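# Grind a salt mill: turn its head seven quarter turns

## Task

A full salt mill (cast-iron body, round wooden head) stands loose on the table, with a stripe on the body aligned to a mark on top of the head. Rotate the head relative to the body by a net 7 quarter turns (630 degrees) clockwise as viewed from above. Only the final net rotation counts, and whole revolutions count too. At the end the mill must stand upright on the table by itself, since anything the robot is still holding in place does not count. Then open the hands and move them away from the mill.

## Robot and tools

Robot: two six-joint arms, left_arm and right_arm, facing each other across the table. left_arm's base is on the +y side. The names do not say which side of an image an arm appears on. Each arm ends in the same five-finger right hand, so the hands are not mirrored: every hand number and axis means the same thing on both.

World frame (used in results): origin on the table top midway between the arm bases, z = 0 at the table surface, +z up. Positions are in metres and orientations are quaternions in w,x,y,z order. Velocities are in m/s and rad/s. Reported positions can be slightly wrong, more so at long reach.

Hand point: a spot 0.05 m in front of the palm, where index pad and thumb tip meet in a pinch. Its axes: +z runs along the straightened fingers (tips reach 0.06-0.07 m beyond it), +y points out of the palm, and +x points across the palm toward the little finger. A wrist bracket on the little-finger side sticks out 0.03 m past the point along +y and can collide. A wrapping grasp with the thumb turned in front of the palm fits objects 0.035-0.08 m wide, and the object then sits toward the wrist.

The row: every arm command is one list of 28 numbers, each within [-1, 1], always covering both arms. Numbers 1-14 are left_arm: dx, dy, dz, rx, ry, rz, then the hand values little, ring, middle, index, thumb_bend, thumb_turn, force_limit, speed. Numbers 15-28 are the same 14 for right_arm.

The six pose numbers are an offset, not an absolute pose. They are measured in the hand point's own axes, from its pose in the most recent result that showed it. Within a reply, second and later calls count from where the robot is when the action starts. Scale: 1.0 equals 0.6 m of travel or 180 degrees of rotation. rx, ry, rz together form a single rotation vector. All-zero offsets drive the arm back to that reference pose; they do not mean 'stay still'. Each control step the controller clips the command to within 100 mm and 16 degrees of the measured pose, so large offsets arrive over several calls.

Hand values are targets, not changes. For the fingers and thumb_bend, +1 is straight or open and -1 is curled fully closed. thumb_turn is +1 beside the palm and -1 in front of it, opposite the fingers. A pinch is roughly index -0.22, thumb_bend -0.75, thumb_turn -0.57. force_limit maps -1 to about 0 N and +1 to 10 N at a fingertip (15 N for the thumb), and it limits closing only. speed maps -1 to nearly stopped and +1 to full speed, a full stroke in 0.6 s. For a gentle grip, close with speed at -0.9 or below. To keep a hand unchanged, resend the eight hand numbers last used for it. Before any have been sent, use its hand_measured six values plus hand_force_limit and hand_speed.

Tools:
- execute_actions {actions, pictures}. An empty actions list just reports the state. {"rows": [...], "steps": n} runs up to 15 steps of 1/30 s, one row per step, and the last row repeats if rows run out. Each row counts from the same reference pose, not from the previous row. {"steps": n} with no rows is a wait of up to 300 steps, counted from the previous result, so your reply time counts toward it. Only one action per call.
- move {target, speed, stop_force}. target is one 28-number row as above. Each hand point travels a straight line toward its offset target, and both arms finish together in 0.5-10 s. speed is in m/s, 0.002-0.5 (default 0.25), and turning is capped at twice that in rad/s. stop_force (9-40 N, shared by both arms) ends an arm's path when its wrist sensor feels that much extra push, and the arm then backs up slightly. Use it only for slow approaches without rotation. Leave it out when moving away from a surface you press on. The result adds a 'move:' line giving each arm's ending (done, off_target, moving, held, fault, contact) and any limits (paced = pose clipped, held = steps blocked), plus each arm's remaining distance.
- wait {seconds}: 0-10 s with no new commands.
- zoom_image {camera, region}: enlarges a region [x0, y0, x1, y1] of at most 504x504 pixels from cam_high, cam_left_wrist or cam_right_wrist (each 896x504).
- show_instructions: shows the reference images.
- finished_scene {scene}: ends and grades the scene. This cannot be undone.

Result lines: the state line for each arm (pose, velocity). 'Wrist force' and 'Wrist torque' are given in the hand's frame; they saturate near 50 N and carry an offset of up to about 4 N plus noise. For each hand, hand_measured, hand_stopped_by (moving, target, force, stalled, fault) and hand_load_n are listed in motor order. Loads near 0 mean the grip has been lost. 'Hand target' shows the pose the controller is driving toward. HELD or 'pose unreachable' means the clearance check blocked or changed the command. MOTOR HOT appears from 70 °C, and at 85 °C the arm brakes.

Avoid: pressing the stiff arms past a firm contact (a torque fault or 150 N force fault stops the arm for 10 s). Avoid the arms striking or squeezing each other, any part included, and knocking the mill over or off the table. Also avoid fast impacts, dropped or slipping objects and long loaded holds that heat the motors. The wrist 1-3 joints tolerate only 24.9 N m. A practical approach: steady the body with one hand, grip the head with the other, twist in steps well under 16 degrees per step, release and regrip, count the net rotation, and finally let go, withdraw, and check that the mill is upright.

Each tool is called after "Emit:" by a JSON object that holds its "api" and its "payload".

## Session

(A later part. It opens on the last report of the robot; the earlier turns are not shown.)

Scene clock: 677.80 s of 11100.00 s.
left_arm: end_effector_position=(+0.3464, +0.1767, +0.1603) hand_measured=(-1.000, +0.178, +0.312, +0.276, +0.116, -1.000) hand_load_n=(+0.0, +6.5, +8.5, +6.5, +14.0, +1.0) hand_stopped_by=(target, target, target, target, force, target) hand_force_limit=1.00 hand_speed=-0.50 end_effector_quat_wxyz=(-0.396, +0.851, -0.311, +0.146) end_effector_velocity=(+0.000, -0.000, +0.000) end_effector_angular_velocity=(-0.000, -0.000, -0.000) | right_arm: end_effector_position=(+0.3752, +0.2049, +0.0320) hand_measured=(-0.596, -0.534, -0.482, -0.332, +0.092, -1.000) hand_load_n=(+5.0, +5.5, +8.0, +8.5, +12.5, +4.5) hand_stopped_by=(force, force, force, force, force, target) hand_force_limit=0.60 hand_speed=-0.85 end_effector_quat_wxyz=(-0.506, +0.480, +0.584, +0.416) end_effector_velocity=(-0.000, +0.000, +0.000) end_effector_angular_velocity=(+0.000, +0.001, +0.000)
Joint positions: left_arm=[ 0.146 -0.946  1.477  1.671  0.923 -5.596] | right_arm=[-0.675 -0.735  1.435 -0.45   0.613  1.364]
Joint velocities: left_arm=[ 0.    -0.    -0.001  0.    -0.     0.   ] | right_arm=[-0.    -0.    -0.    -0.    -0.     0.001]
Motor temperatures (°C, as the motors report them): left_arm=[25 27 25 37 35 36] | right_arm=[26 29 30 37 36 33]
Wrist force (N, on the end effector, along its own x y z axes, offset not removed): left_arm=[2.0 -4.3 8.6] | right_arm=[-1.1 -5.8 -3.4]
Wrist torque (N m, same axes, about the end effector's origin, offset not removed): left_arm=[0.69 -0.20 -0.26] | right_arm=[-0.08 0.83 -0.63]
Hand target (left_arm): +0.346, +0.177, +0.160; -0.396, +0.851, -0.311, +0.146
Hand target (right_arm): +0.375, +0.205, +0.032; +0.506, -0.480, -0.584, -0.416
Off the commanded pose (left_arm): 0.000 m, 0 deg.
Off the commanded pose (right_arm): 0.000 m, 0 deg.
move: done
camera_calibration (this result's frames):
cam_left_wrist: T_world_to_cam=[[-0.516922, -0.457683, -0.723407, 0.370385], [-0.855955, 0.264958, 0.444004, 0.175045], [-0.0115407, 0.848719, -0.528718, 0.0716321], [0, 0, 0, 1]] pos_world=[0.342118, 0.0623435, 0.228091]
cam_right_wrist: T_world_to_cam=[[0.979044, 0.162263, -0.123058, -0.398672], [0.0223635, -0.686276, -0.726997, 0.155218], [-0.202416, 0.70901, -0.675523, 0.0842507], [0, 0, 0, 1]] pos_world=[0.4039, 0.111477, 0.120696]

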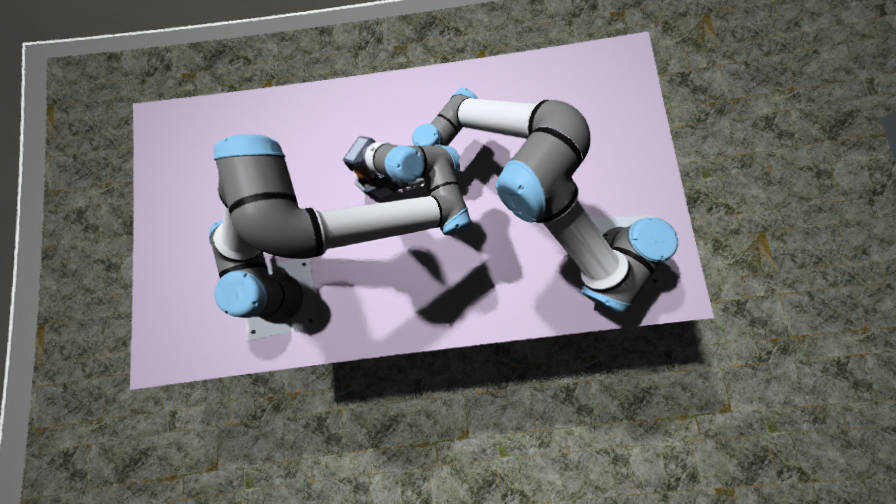

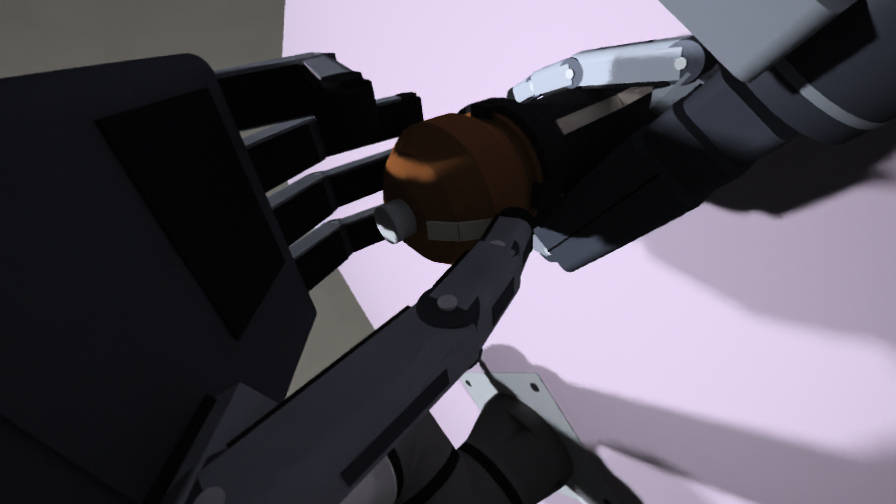

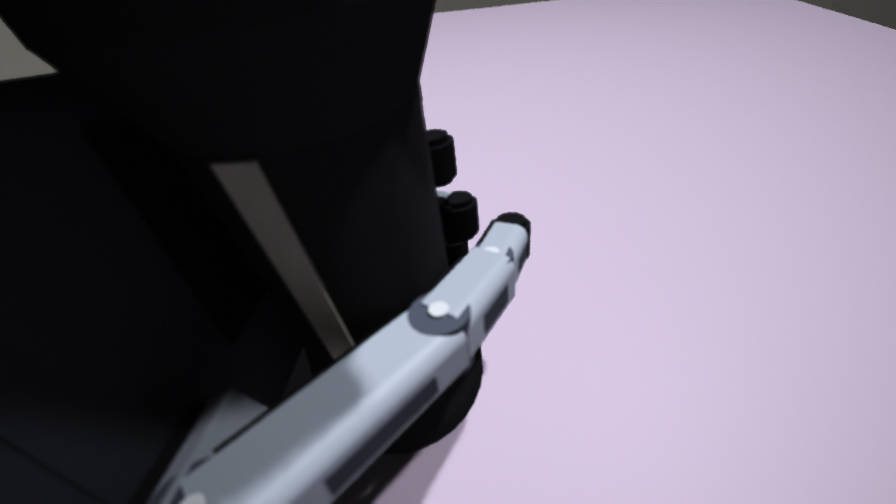

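Emit:
{"api": "move", "payload": {"target": [-0.0012,-0.00877,0.01053,0,0.1209,0.1015,-1,0.176,0.310,0.274,0.09,-1,1,-0.5,0,0,0,0,0,0,-1,-1,-1,-1,-1,-1,0.6,-0.85], "speed": 0.28}}

Emit:
{"api": "move", "payload": {"target": [-0.0012,-0.00900,0.01033,0,0.1209,0.1015,-1,0.176,0.310,0.274,0.09,-1,1,-0.5,0,0,0,0,0,0,-1,-1,-1,-1,-1,-1,0.6,-0.85], "speed": 0.28}}

Emit:
{"api": "move", "payload": {"target": [-0.0012,-0.00906,0.01028,0,0.1209,0.1015,-1,0.176,0.310,0.274,0.09,-1,1,-0.5,0,0,0,0,0,0,-1,-1,-1,-1,-1,-1,0.6,-0.85], "speed": 0.28}}

Emit:
{"api": "move", "payload": {"target": [-0.0012,-0.00891,0.01041,0,0.1209,0.1015,-1,0.176,0.310,0.274,0.09,-1,1,-0.5,0,0,0,0,0,0,-1,-1,-1,-1,-1,-1,0.6,-0.85], "speed": 0.28}}

Emit:
{"api": "move", "payload": {"target": [-0.0012,-0.00891,0.01041,0,0.1209,0.1015,-1,0.176,0.310,0.274,0.09,-1,1,-0.5,0,0,0,0,0,0,-1,-1,-1,-1,-1,-1,0.6,-0.85], "speed": 0.28}}

Emit:
{"api": "move", "payload": {"target": [-0.0012,-0.00899,0.01034,0,0.1209,0.1015,-1,0.176,0.310,0.274,0.09,-1,1,-0.5,0,0,0,0,0,0,-1,-1,-1,-1,-1,-1,0.6,-0.85], "speed": 0.28}}

Emit:
{"api": "move", "payload": {"target": [-0.0012,-0.00891,0.01041,0,0.1209,0.1015,-1,0.176,0.310,0.274,0.09,-1,1,-0.5,0,0,0,0,0,0,-1,-1,-1,-1,-1,-1,0.6,-0.85], "speed": 0.28}}

Emit:
{"api": "move", "payload": {"target": [-0.0012,-0.00868,0.01060,0,0.1209,0.1015,-1,0.176,0.310,0.274,0.09,-1,1,-0.5,0,0,0,0,0,0,-1,-1,-1,-1,-1,-1,0.6,-0.85], "speed": 0.28}}

Emit:
{"api": "move", "payload": {"target": [0,-0.0191,-0.0161,0,0,0,-1,0.5,0.6,0.6,0.7,-1,1,1,0,0,0,0,0,0,-1,-1,-1,-1,-1,-1,0.6,-0.85], "speed": 0.05}}

Emit:
{"api": "zoom_image", "payload": {"camera": "cam_left_wrist", "region": [390, 80, 610, 270]}}

Scene clock: 799.27 s of 11100.00 s.
left_arm: end_effector_position=(+0.3511, +0.1834, +0.1604) hand_measured=(-1.000, +0.178, +0.312, +0.276, +0.116, -1.000) hand_load_n=(+0.0, +7.0, +8.5, +6.0, +14.0, -1.5) hand_stopped_by=(target, target, target, target, force, target) hand_force_limit=1.00 hand_speed=-0.50 end_effector_quat_wxyz=(-0.349, +0.749, -0.510, +0.239) end_effector_velocity=(-0.000, +0.000, -0.000) end_effector_angular_velocity=(-0.003, +0.004, -0.014) | right_arm: end_effector_position=(+0.3752, +0.2049, +0.0320) hand_measured=(-0.596, -0.534, -0.482, -0.332, +0.092, -1.000) hand_load_n=(+5.0, +5.5, +8.0, +8.5, +12.5, +4.0) hand_stopped_by=(force, force, force, force, force, target) hand_force_limit=0.60 hand_speed=-0.85 end_effector_quat_wxyz=(-0.506, +0.480, +0.584, +0.416) end_effector_velocity=(-0.001, -0.000, -0.001) end_effector_angular_velocity=(-0.001, +0.001, +0.001)
Joint positions: left_arm=[ 0.058 -1.109  1.658  1.316  0.736 -5.103] | right_arm=[-0.675 -0.735  1.435 -0.45   0.613  1.364]
Joint velocities: left_arm=[-0.    -0.007  0.004 -0.015  0.     0.021] | right_arm=[ 0.     0.     0.001  0.001 -0.    -0.001]
Motor temperatures (°C, as the motors report them): left_arm=[25 27 25 37 35 36] | right_arm=[26 29 30 37 36 33]
Wrist force (N, on the end effector, along its own x y z axes, offset not removed): left_arm=[-0.8 -2.9 5.2] | right_arm=[0.6 -5.6 -1.5]
Wrist torque (N m, same axes, about the end effector's origin, offset not removed): left_arm=[0.82 0.07 -0.43] | right_arm=[-0.38 0.30 -0.51]
Hand target (left_arm): +0.351, +0.183, +0.160; -0.349, +0.749, -0.510, +0.239
Hand target (right_arm): +0.375, +0.205, +0.032; +0.506, -0.480, -0.584, -0.416
Off the commanded pose (left_arm): 0.000 m, 0 deg.
Off the commanded pose (right_arm): 0.000 m, 0 deg.
After step 90, 117.00 s passed at rest.
move: done
camera_calibration (this result's frames):
cam_left_wrist: T_world_to_cam=[[-0.670912, -0.157591, -0.724598, 0.375172], [-0.628817, 0.638811, 0.443294, 0.0290639], [0.393021, 0.753051, -0.527682, -0.0586084], [0, 0, 0, 1]] pos_world=[0.293018, 0.0846927, 0.228039]
cam_right_wrist: T_world_to_cam=[[0.979047, 0.162248, -0.123055, -0.398674], [0.022355, -0.686278, -0.726995, 0.15522], [-0.202404, 0.709012, -0.675526, 0.0842464], [0, 0, 0, 1]] pos_world=[0.403903, 0.111477, 0.120696]

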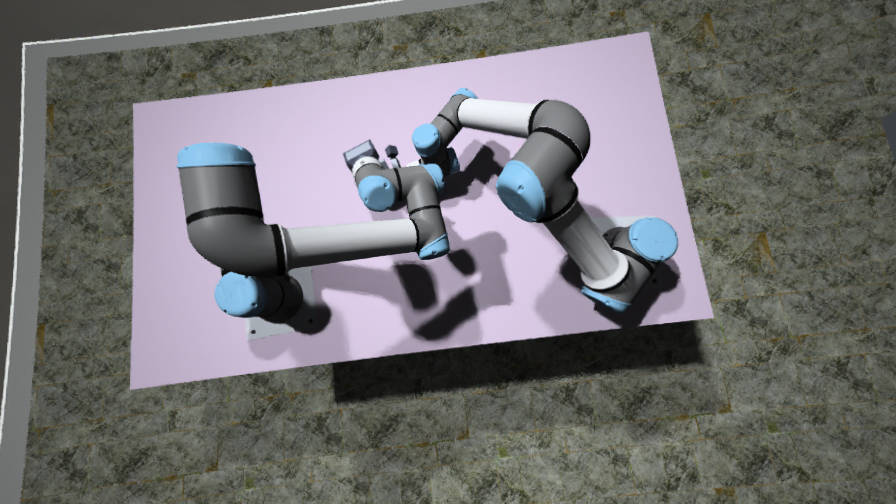

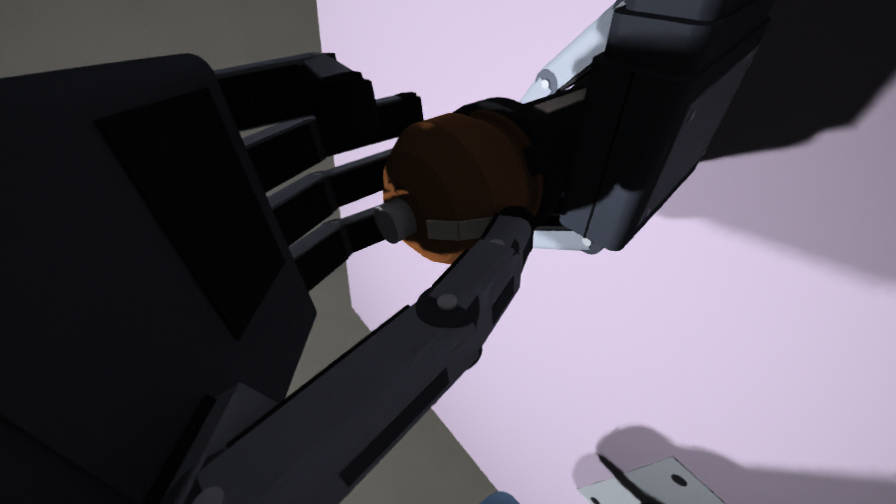

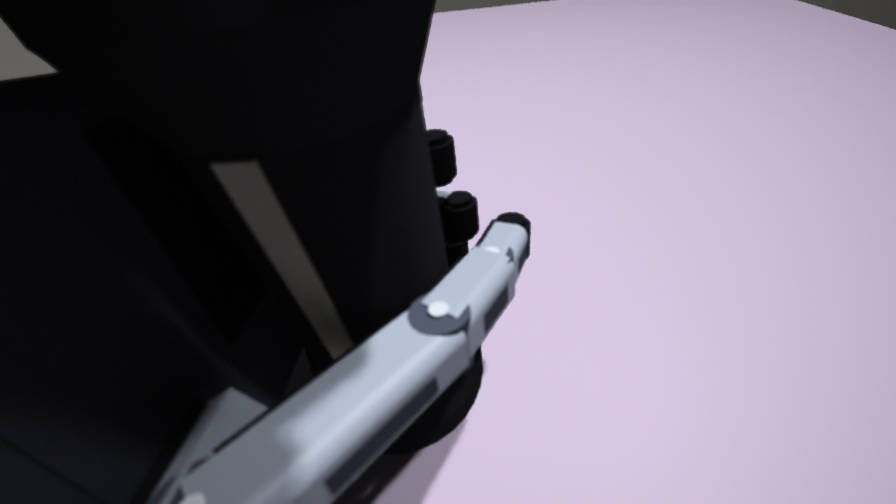

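Scene clock: 800.77 s of 11100.00 s.
left_arm: end_effector_position=(+0.3585, +0.1871, +0.1607) hand_measured=(-1.000, +0.178, +0.312, +0.276, +0.118, -1.000) hand_load_n=(+0.0, +6.5, +8.5, +6.0, +14.5, -3.0) hand_stopped_by=(target, target, target, target, force, target) hand_force_limit=1.00 hand_speed=-0.50 end_effector_quat_wxyz=(-0.281, +0.602, -0.677, +0.317) end_effector_velocity=(-0.000, +0.001, -0.001) end_effector_angular_velocity=(-0.000, +0.004, -0.013) | right_arm: end_effector_position=(+0.3752, +0.2049, +0.0320) hand_measured=(-0.596, -0.534, -0.482, -0.332, +0.092, -1.000) hand_load_n=(+5.5, +5.5, +8.0, +8.5, +12.5, +4.0) hand_stopped_by=(force, force, force, force, force, target) hand_force_limit=0.60 hand_speed=-0.85 end_effector_quat_wxyz=(-0.506, +0.480, +0.584, +0.416) end_effector_velocity=(-0.000, +0.000, +0.000) end_effector_angular_velocity=(-0.000, -0.000, +0.001)
Joint positions: left_arm=[ 0.034 -1.337  1.826  0.835  0.722 -4.389] | right_arm=[-0.675 -0.735  1.435 -0.45   0.613  1.364]
Joint velocities: left_arm=[ 0.002 -0.008  0.006 -0.013  0.008  0.021] | right_arm=[ 0.    -0.     0.     0.    -0.    -0.001]
Motor temperatures (°C, as the motors report them): left_arm=[25 27 25 37 35 36] | right_arm=[26 29 30 37 36 33]
Wrist force (N, on the end effector, along its own x y z axes, offset not removed): left_arm=[1.1 -1.5 7.9] | right_arm=[-1.4 -8.3 6.1]
Wrist torque (N m, same axes, about the end effector's origin, offset not removed): left_arm=[0.92 -0.09 -0.48] | right_arm=[-0.88 0.06 -0.60]
Hand target (left_arm): +0.358, +0.187, +0.161; +0.281, -0.601, +0.678, -0.317
Hand target (right_arm): +0.375, +0.205, +0.032; +0.506, -0.480, -0.584, -0.416
Off the commanded pose (left_arm): 0.000 m, 0 deg.
Off the commanded pose (right_arm): 0.000 m, 0 deg.
move: done
camera_calibration (this result's frames):
cam_left_wrist: T_world_to_cam=[[-0.664431, 0.179698, -0.725424, 0.315589], [-0.251726, 0.860132, 0.443628, -0.145455], [0.70368, 0.477369, -0.526264, -0.124129], [0, 0, 0, 1]] pos_world=[0.26042, 0.127655, 0.228139]
cam_right_wrist: T_world_to_cam=[[0.979047, 0.162248, -0.123055, -0.398674], [0.0223549, -0.686278, -0.726995, 0.15522], [-0.202404, 0.709012, -0.675526, 0.0842464], [0, 0, 0, 1]] pos_world=[0.403903, 0.111477, 0.120696]

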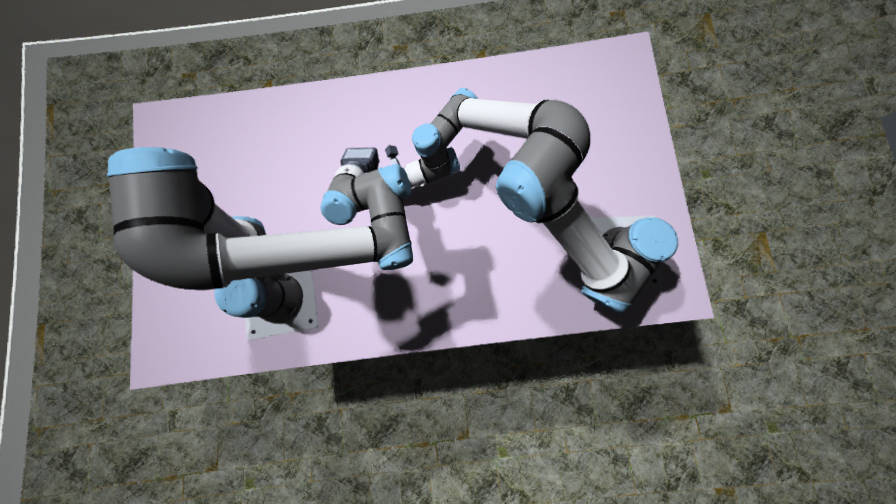

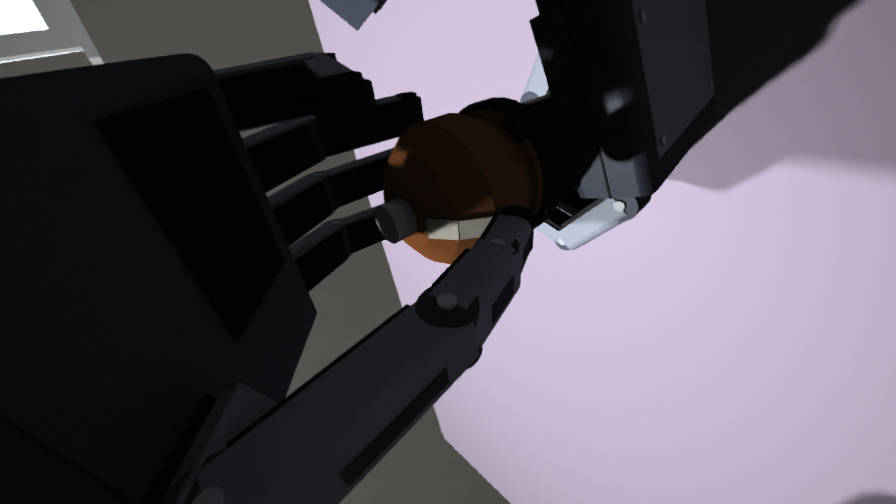

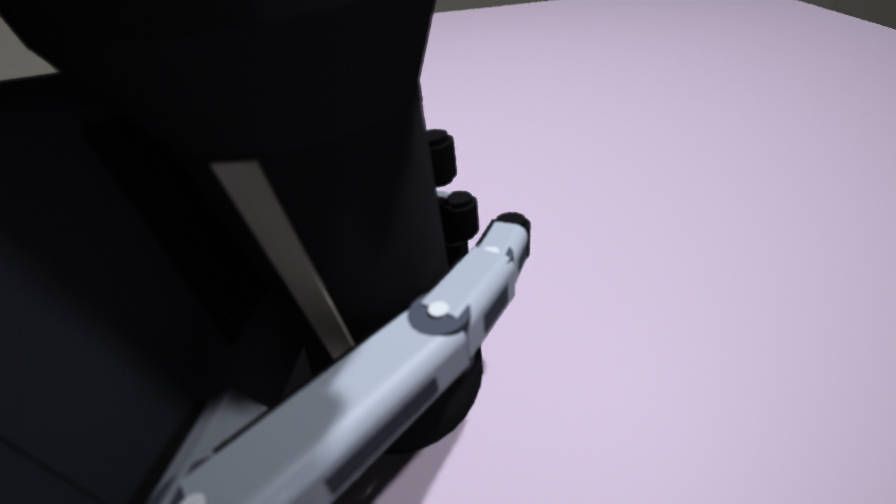

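Scene clock: 802.23 s of 11100.00 s.
left_arm: end_effector_position=(+0.3668, +0.1869, +0.1610) hand_measured=(-1.000, +0.178, +0.312, +0.276, +0.118, -1.000) hand_load_n=(+0.0, +6.0, +8.5, +6.5, +14.5, -3.5) hand_stopped_by=(target, target, target, target, force, target) hand_force_limit=1.00 hand_speed=-0.50 end_effector_quat_wxyz=(-0.196, +0.418, -0.804, +0.376) end_effector_velocity=(-0.000, +0.001, -0.001) end_effector_angular_velocity=(+0.000, +0.005, -0.015) | right_arm: end_effector_position=(+0.3752, +0.2049, +0.0320) hand_measured=(-0.596, -0.534, -0.482, -0.332, +0.092, -1.000) hand_load_n=(+6.5, +6.5, +8.5, +8.5, +12.5, +4.0) hand_stopped_by=(force, force, force, force, force, target) hand_force_limit=0.60 hand_speed=-0.85 end_effector_quat_wxyz=(-0.506, +0.480, +0.584, +0.416) end_effector_velocity=(-0.000, -0.000, -0.000) end_effector_angular_velocity=(-0.001, +0.001, -0.000)
Joint positions: left_arm=[ 0.132 -1.559  1.965  0.454  1.008 -3.695] | right_arm=[-0.675 -0.735  1.435 -0.45   0.613  1.364]
Joint velocities: left_arm=[ 0.008 -0.005  0.003 -0.006  0.018  0.016] | right_arm=[-0.    -0.     0.001 -0.    -0.     0.001]
Motor temperatures (°C, as the motors report them): left_arm=[25 27 25 37 35 36] | right_arm=[26 29 30 37 36 33]
Wrist force (N, on the end effector, along its own x y z axes, offset not removed): left_arm=[3.7 -2.9 7.2] | right_arm=[-1.0 -3.2 10.9]
Wrist torque (N m, same axes, about the end effector's origin, offset not removed): left_arm=[0.95 -0.20 -0.20] | right_arm=[-0.58 -0.38 -0.10]
Hand target (left_arm): +0.367, +0.187, +0.161; +0.195, -0.417, +0.804, -0.376
Hand target (right_arm): +0.375, +0.205, +0.032; +0.506, -0.480, -0.584, -0.416
Off the commanded pose (left_arm): 0.000 m, 0 deg.
Off the commanded pose (right_arm): 0.000 m, 0 deg.
move: done
camera_calibration (this result's frames):
cam_left_wrist: T_world_to_cam=[[-0.499104, 0.473789, -0.725548, 0.205786], [0.185328, 0.87628, 0.444732, -0.3068], [0.846492, 0.0875033, -0.525161, -0.109368], [0, 0, 0, 1]] pos_world=[0.252147, 0.180913, 0.228315]
cam_right_wrist: T_world_to_cam=[[0.979047, 0.162248, -0.123055, -0.398674], [0.022355, -0.686278, -0.726995, 0.15522], [-0.202403, 0.709012, -0.675526, 0.0842463], [0, 0, 0, 1]] pos_world=[0.403903, 0.111477, 0.120696]

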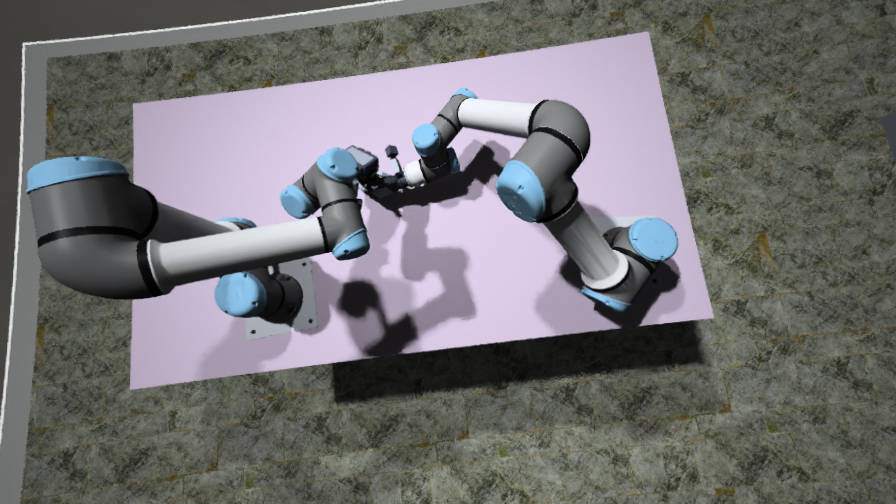

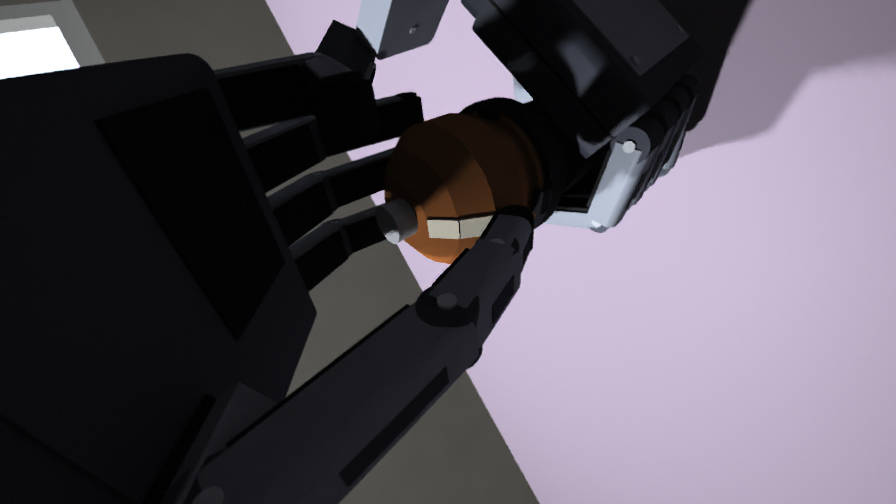

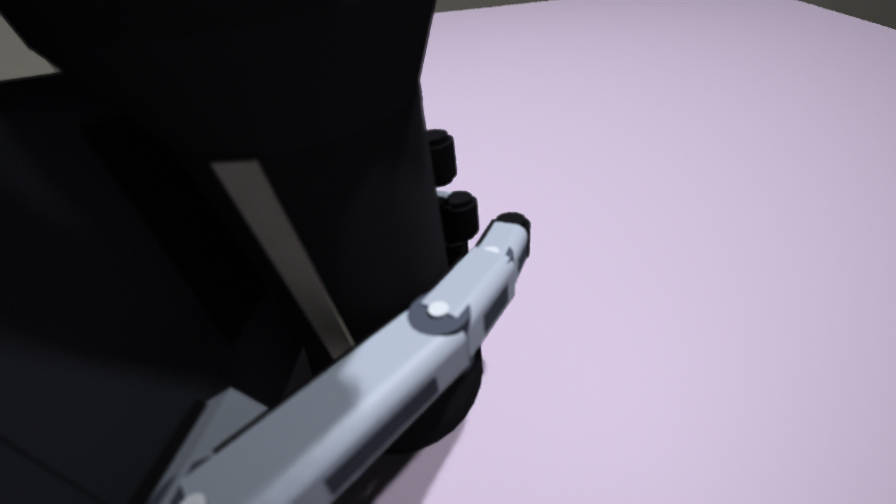

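Scene clock: 803.70 s of 11100.00 s.
left_arm: end_effector_position=(+0.3740, +0.1828, +0.1611) hand_measured=(-1.000, +0.178, +0.312, +0.276, +0.118, -1.000) hand_load_n=(+0.0, +5.5, +8.0, +6.0, +14.5, -4.0) hand_stopped_by=(target, target, target, target, force, target) hand_force_limit=1.00 hand_speed=-0.50 end_effector_quat_wxyz=(-0.099, +0.208, -0.882, +0.412) end_effector_velocity=(+0.000, +0.000, -0.000) end_effector_angular_velocity=(+0.001, +0.005, -0.013) | right_arm: end_effector_position=(+0.3752, +0.2049, +0.0320) hand_measured=(-0.596, -0.534, -0.482, -0.332, +0.092, -1.000) hand_load_n=(+7.0, +6.5, +8.5, +8.5, +12.0, +3.5) hand_stopped_by=(force, force, force, force, force, target) hand_force_limit=0.60 hand_speed=-0.85 end_effector_quat_wxyz=(-0.506, +0.480, +0.584, +0.416) end_effector_velocity=(+0.000, +0.000, +0.000) end_effector_angular_velocity=(+0.001, -0.002, +0.000)
Joint positions: left_arm=[ 0.371 -1.61   1.984  0.323  1.542 -3.162] | right_arm=[-0.675 -0.735  1.435 -0.45   0.613  1.364]
Joint velocities: left_arm=[ 0.012  0.005 -0.004  0.003  0.022  0.013] | right_arm=[ 0.     0.    -0.    -0.001  0.    -0.001]
Motor temperatures (°C, as the motors report them): left_arm=[25 27 25 37 35 36] | right_arm=[26 29 30 37 36 33]
Wrist force (N, on the end effector, along its own x y z axes, offset not removed): left_arm=[1.3 -1.0 10.5] | right_arm=[-3.1 1.6 8.2]
Wrist torque (N m, same axes, about the end effector's origin, offset not removed): left_arm=[0.70 -0.14 -0.52] | right_arm=[-0.33 0.00 0.16]
Hand target (left_arm): +0.374, +0.183, +0.161; +0.098, -0.207, +0.882, -0.412
Hand target (right_arm): +0.375, +0.205, +0.032; +0.506, -0.480, -0.584, -0.416
Off the commanded pose (left_arm): 0.000 m, 0 deg.
Off the commanded pose (right_arm): 0.000 m, 0 deg.
move: done
camera_calibration (this result's frames):
cam_left_wrist: T_world_to_cam=[[-0.213709, 0.654575, -0.725162, 0.0716214], [0.578029, 0.68315, 0.446304, -0.416411], [0.787534, -0.323786, -0.524359, -0.017976], [0, 0, 0, 1]] pos_world=[0.270161, 0.231769, 0.228357]
cam_right_wrist: T_world_to_cam=[[0.979047, 0.162248, -0.123055, -0.398674], [0.0223549, -0.686278, -0.726995, 0.15522], [-0.202403, 0.709012, -0.675526, 0.0842463], [0, 0, 0, 1]] pos_world=[0.403903, 0.111477, 0.120696]

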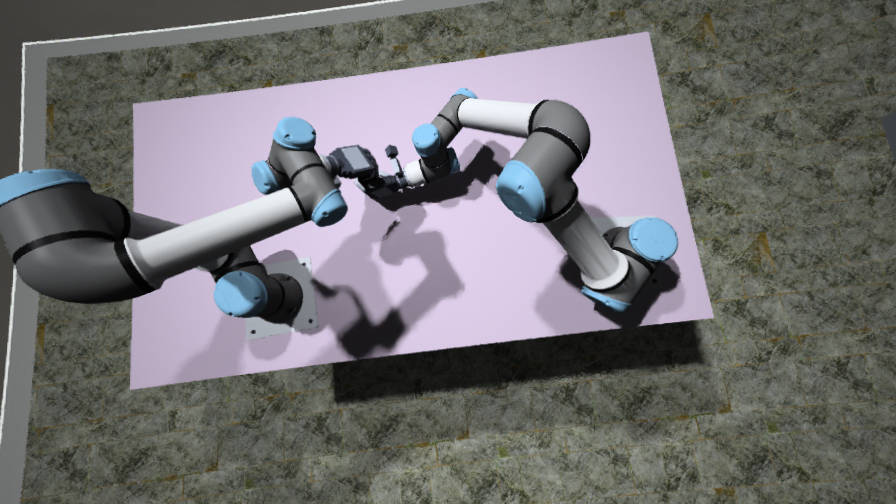

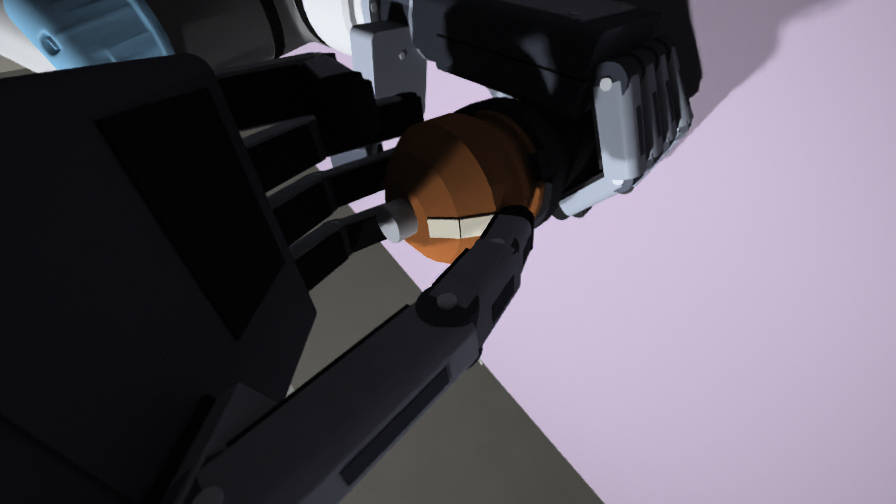

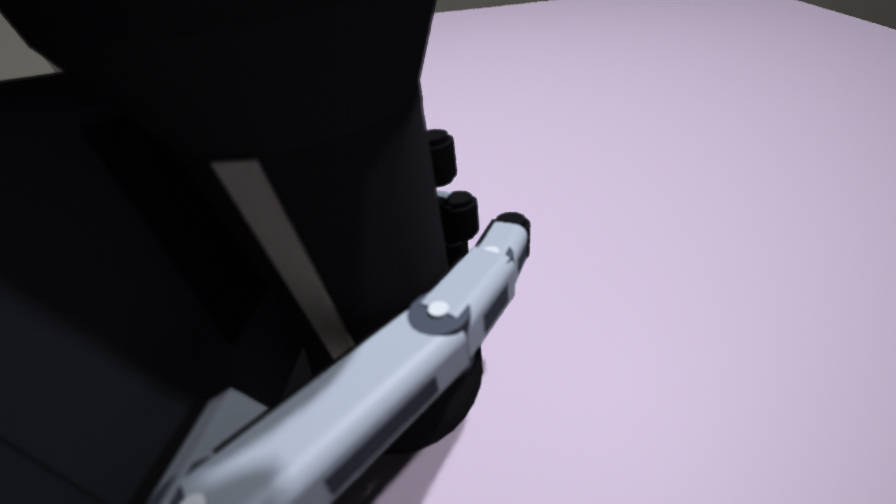

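Scene clock: 805.17 s of 11100.00 s.
left_arm: end_effector_position=(+0.3784, +0.1757, +0.1611) hand_measured=(-1.000, +0.178, +0.312, +0.276, +0.118, -1.000) hand_load_n=(+0.0, +6.0, +8.0, +6.0, +14.5, -4.5) hand_stopped_by=(target, target, target, target, force, target) hand_force_limit=1.00 hand_speed=-0.50 end_effector_quat_wxyz=(-0.004, +0.014, +0.906, -0.423) end_effector_velocity=(+0.000, +0.000, -0.000) end_effector_angular_velocity=(+0.004, +0.004, -0.016) | right_arm: end_effector_position=(+0.3752, +0.2049, +0.0320) hand_measured=(-0.596, -0.534, -0.482, -0.332, +0.092, -1.000) hand_load_n=(+7.0, +6.5, +8.5, +8.5, +12.5, +4.0) hand_stopped_by=(force, force, force, force, force, target) hand_force_limit=0.60 hand_speed=-0.85 end_effector_quat_wxyz=(-0.506, +0.480, +0.584, +0.416) end_effector_velocity=(+0.000, +0.000, +0.000) end_effector_angular_velocity=(+0.001, +0.000, -0.000)
Joint positions: left_arm=[ 0.615 -1.46   1.852  0.439  2.088 -2.64 ] | right_arm=[-0.675 -0.735  1.435 -0.45   0.613  1.364]
Joint velocities: left_arm=[ 0.008  0.01  -0.009  0.014  0.016  0.02 ] | right_arm=[ 0.    -0.001  0.    -0.001  0.     0.001]
Motor temperatures (°C, as the motors report them): left_arm=[25 27 25 37 35 36] | right_arm=[26 29 30 37 36 33]
Wrist force (N, on the end effector, along its own x y z axes, offset not removed): left_arm=[3.9 -0.1 8.9] | right_arm=[-2.7 5.8 6.4]
Wrist torque (N m, same axes, about the end effector's origin, offset not removed): left_arm=[0.77 -0.22 -0.37] | right_arm=[-0.09 0.12 0.51]
Hand target (left_arm): +0.378, +0.176, +0.161; -0.005, +0.015, +0.906, -0.423
Hand target (right_arm): +0.375, +0.205, +0.032; +0.506, -0.480, -0.584, -0.416
Off the commanded pose (left_arm): 0.000 m, 0 deg.
Off the commanded pose (right_arm): 0.000 m, 0 deg.
move: done
camera_calibration (this result's frames):
cam_left_wrist: T_world_to_cam=[[0.123406, 0.67852, -0.724142, -0.0547686], [0.832227, 0.326707, 0.447951, -0.447962], [0.540526, -0.657931, -0.524365, 0.128479], [0, 0, 0, 1]] pos_world=[0.310119, 0.268045, 0.228375]
cam_right_wrist: T_world_to_cam=[[0.979047, 0.162248, -0.123055, -0.398674], [0.0223549, -0.686278, -0.726995, 0.15522], [-0.202403, 0.709012, -0.675526, 0.0842463], [0, 0, 0, 1]] pos_world=[0.403903, 0.111477, 0.120696]

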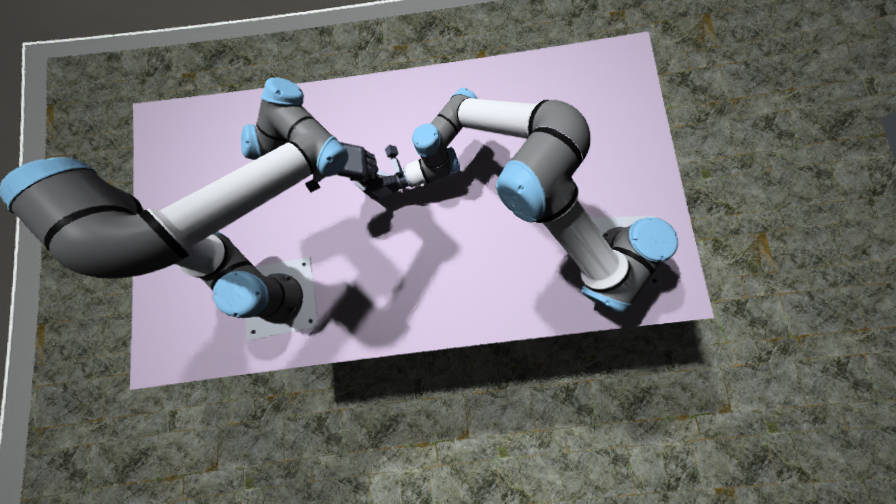

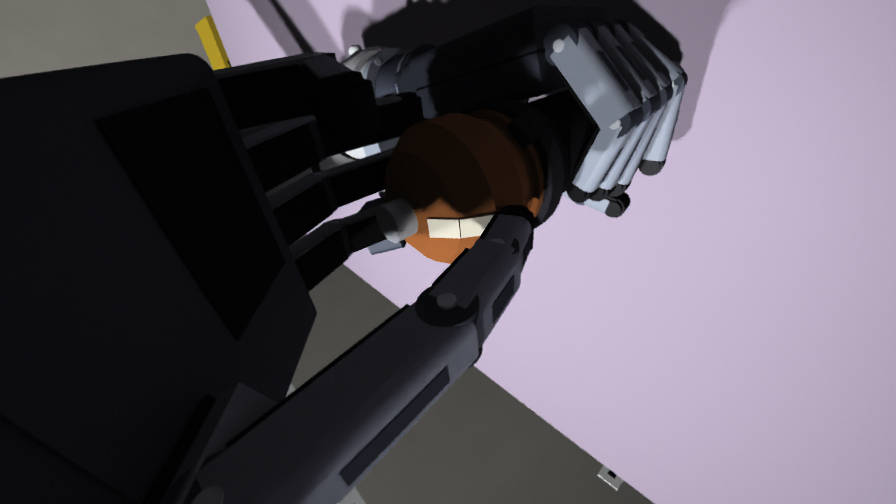

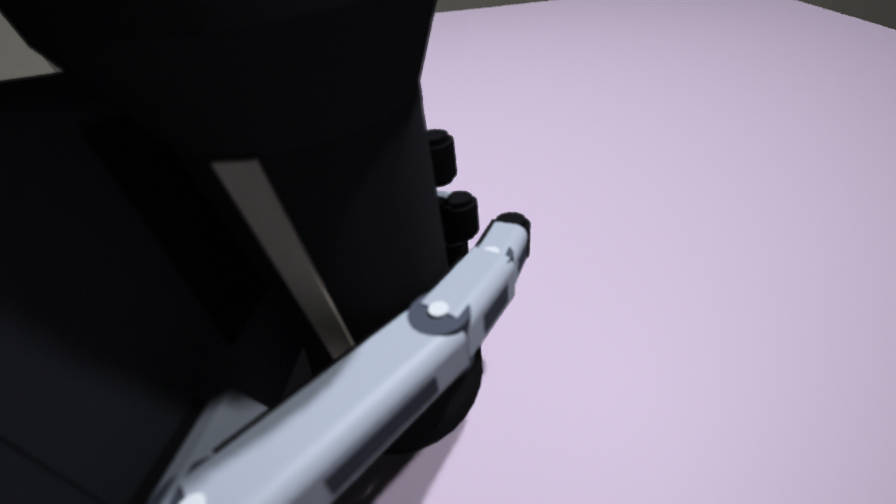

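Scene clock: 806.67 s of 11100.00 s.
left_arm: end_effector_position=(+0.3788, +0.1675, +0.1611) hand_measured=(-1.000, +0.178, +0.312, +0.276, +0.118, -1.000) hand_load_n=(+0.0, +5.5, +8.0, +6.0, +14.5, -4.5) hand_stopped_by=(target, target, target, target, force, target) hand_force_limit=1.00 hand_speed=-0.50 end_effector_quat_wxyz=(-0.107, +0.236, +0.875, -0.408) end_effector_velocity=(+0.000, -0.000, -0.000) end_effector_angular_velocity=(+0.003, +0.001, -0.016) | right_arm: end_effector_position=(+0.3752, +0.2048, +0.0320) hand_measured=(-0.596, -0.534, -0.482, -0.332, +0.092, -1.000) hand_load_n=(+6.5, +6.5, +8.5, +9.0, +12.5, +4.5) hand_stopped_by=(force, force, force, force, force, target) hand_force_limit=0.60 hand_speed=-0.85 end_effector_quat_wxyz=(-0.506, +0.480, +0.584, +0.416) end_effector_velocity=(-0.000, +0.000, -0.000) end_effector_angular_velocity=(+0.000, +0.001, +0.000)
Joint positions: left_arm=[ 0.741 -1.202  1.629  0.856  2.406 -1.943] | right_arm=[-0.675 -0.735  1.435 -0.45   0.613  1.364]
Joint velocities: left_arm=[ 0.002  0.011 -0.009  0.022  0.004  0.027] | right_arm=[ 0.     0.     0.    -0.001 -0.     0.001]
Motor temperatures (°C, as the motors report them): left_arm=[25 27 25 37 35 36] | right_arm=[26 29 30 37 36 33]
Wrist force (N, on the end effector, along its own x y z axes, offset not removed): left_arm=[3.5 0.5 12.1] | right_arm=[-4.4 9.5 3.9]
Wrist torque (N m, same axes, about the end effector's origin, offset not removed): left_arm=[0.84 -0.17 -0.27] | right_arm=[0.21 0.58 0.61]
Hand target (left_arm): +0.379, +0.168, +0.161; -0.108, +0.236, +0.875, -0.408
Hand target (right_arm): +0.375, +0.205, +0.032; +0.506, -0.480, -0.584, -0.416
Off the commanded pose (left_arm): 0.000 m, 0 deg.
Off the commanded pose (right_arm): 0.000 m, 0 deg.
move: done
camera_calibration (this result's frames):
cam_left_wrist: T_world_to_cam=[[0.431819, 0.539596, -0.722751, -0.142993], [0.886886, -0.108132, 0.449155, -0.393663], [0.164209, -0.834951, -0.525254, 0.295188], [0, 0, 0, 1]] pos_world=[0.362409, 0.281058, 0.228516]
cam_right_wrist: T_world_to_cam=[[0.979058, 0.162181, -0.123053, -0.398706], [0.0223104, -0.686282, -0.726994, 0.155224], [-0.202354, 0.709024, -0.675528, 0.0842466], [0, 0, 0, 1]] pos_world=[0.403941, 0.111457, 0.120696]

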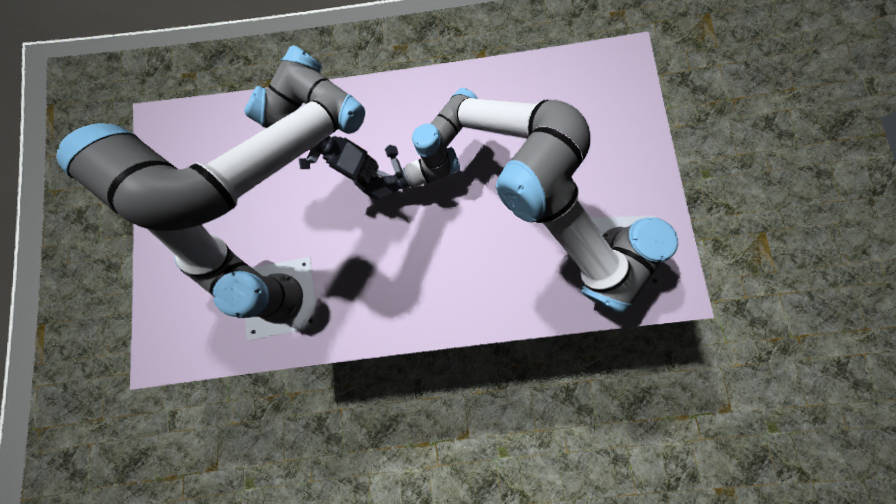

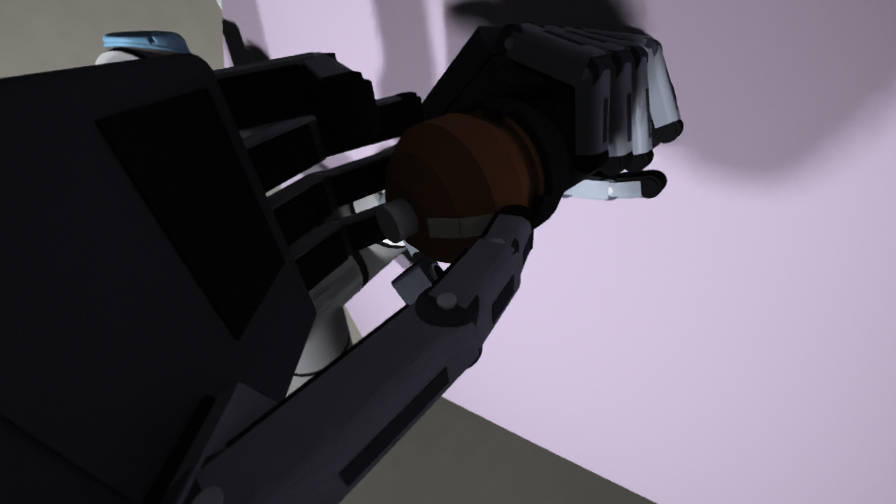

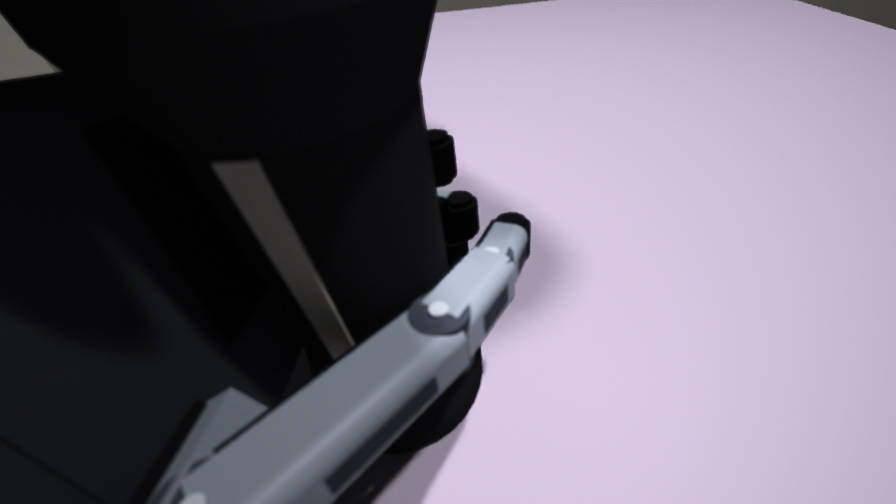

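Scene clock: 808.17 s of 11100.00 s.
left_arm: end_effector_position=(+0.3751, +0.1600, +0.1611) hand_measured=(-1.000, +0.178, +0.312, +0.276, +0.118, -1.000) hand_load_n=(+0.0, +6.0, +8.0, +6.0, +14.5, -5.0) hand_stopped_by=(target, target, target, target, force, target) hand_force_limit=1.00 hand_speed=-0.50 end_effector_quat_wxyz=(-0.204, +0.443, +0.791, -0.369) end_effector_velocity=(+0.000, -0.000, -0.000) end_effector_angular_velocity=(-0.000, +0.002, -0.015) | right_arm: end_effector_position=(+0.3752, +0.2048, +0.0320) hand_measured=(-0.596, -0.534, -0.482, -0.332, +0.092, -1.000) hand_load_n=(+5.5, +6.0, +8.5, +9.0, +12.5, +4.5) hand_stopped_by=(force, force, force, force, force, target) hand_force_limit=0.60 hand_speed=-0.85 end_effector_quat_wxyz=(-0.506, +0.480, +0.584, +0.416) end_effector_velocity=(-0.000, -0.000, -0.000) end_effector_angular_velocity=(-0.000, -0.001, +0.000)
Joint positions: left_arm=[ 0.756 -0.975  1.438  1.404  2.402 -1.175] | right_arm=[-0.675 -0.735  1.435 -0.45   0.613  1.364]
Joint velocities: left_arm=[-0.     0.007 -0.006  0.016 -0.003  0.022] | right_arm=[ 0.     0.     0.    -0.    -0.    -0.001]
Motor temperatures (°C, as the motors report them): left_arm=[25 27 25 37 35 36] | right_arm=[26 29 30 37 36 33]
Wrist force (N, on the end effector, along its own x y z axes, offset not removed): left_arm=[4.4 -1.7 6.8] | right_arm=[-2.4 8.8 -3.0]
Wrist torque (N m, same axes, about the end effector's origin, offset not removed): left_arm=[0.77 -0.05 -0.55] | right_arm=[0.24 0.87 0.49]
Hand target (left_arm): +0.375, +0.160, +0.161; -0.204, +0.444, +0.791, -0.368
Hand target (right_arm): +0.375, +0.205, +0.032; +0.506, -0.480, -0.584, -0.416
Off the commanded pose (left_arm): 0.000 m, 0 deg.
Off the commanded pose (right_arm): 0.000 m, 0 deg.
move: done
camera_calibration (this result's frames):
cam_left_wrist: T_world_to_cam=[[0.637489, 0.27072, -0.721331, -0.171719], [0.72824, -0.517388, 0.449417, -0.266223], [-0.251542, -0.8118, -0.526979, 0.442098], [0, 0, 0, 1]] pos_world=[0.414549, 0.267642, 0.228755]
cam_right_wrist: T_world_to_cam=[[0.979059, 0.162179, -0.123053, -0.398706], [0.0223094, -0.686282, -0.726993, 0.155224], [-0.202352, 0.709024, -0.675528, 0.0842461], [0, 0, 0, 1]] pos_world=[0.403941, 0.111457, 0.120696]

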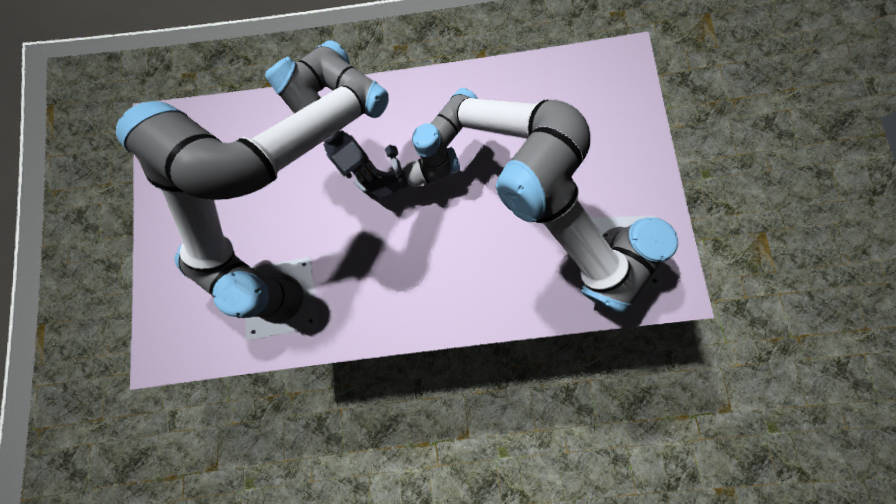

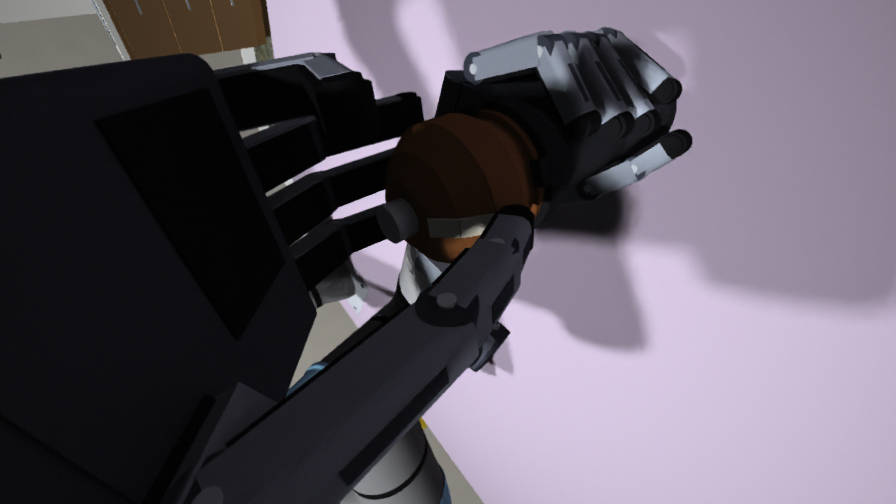

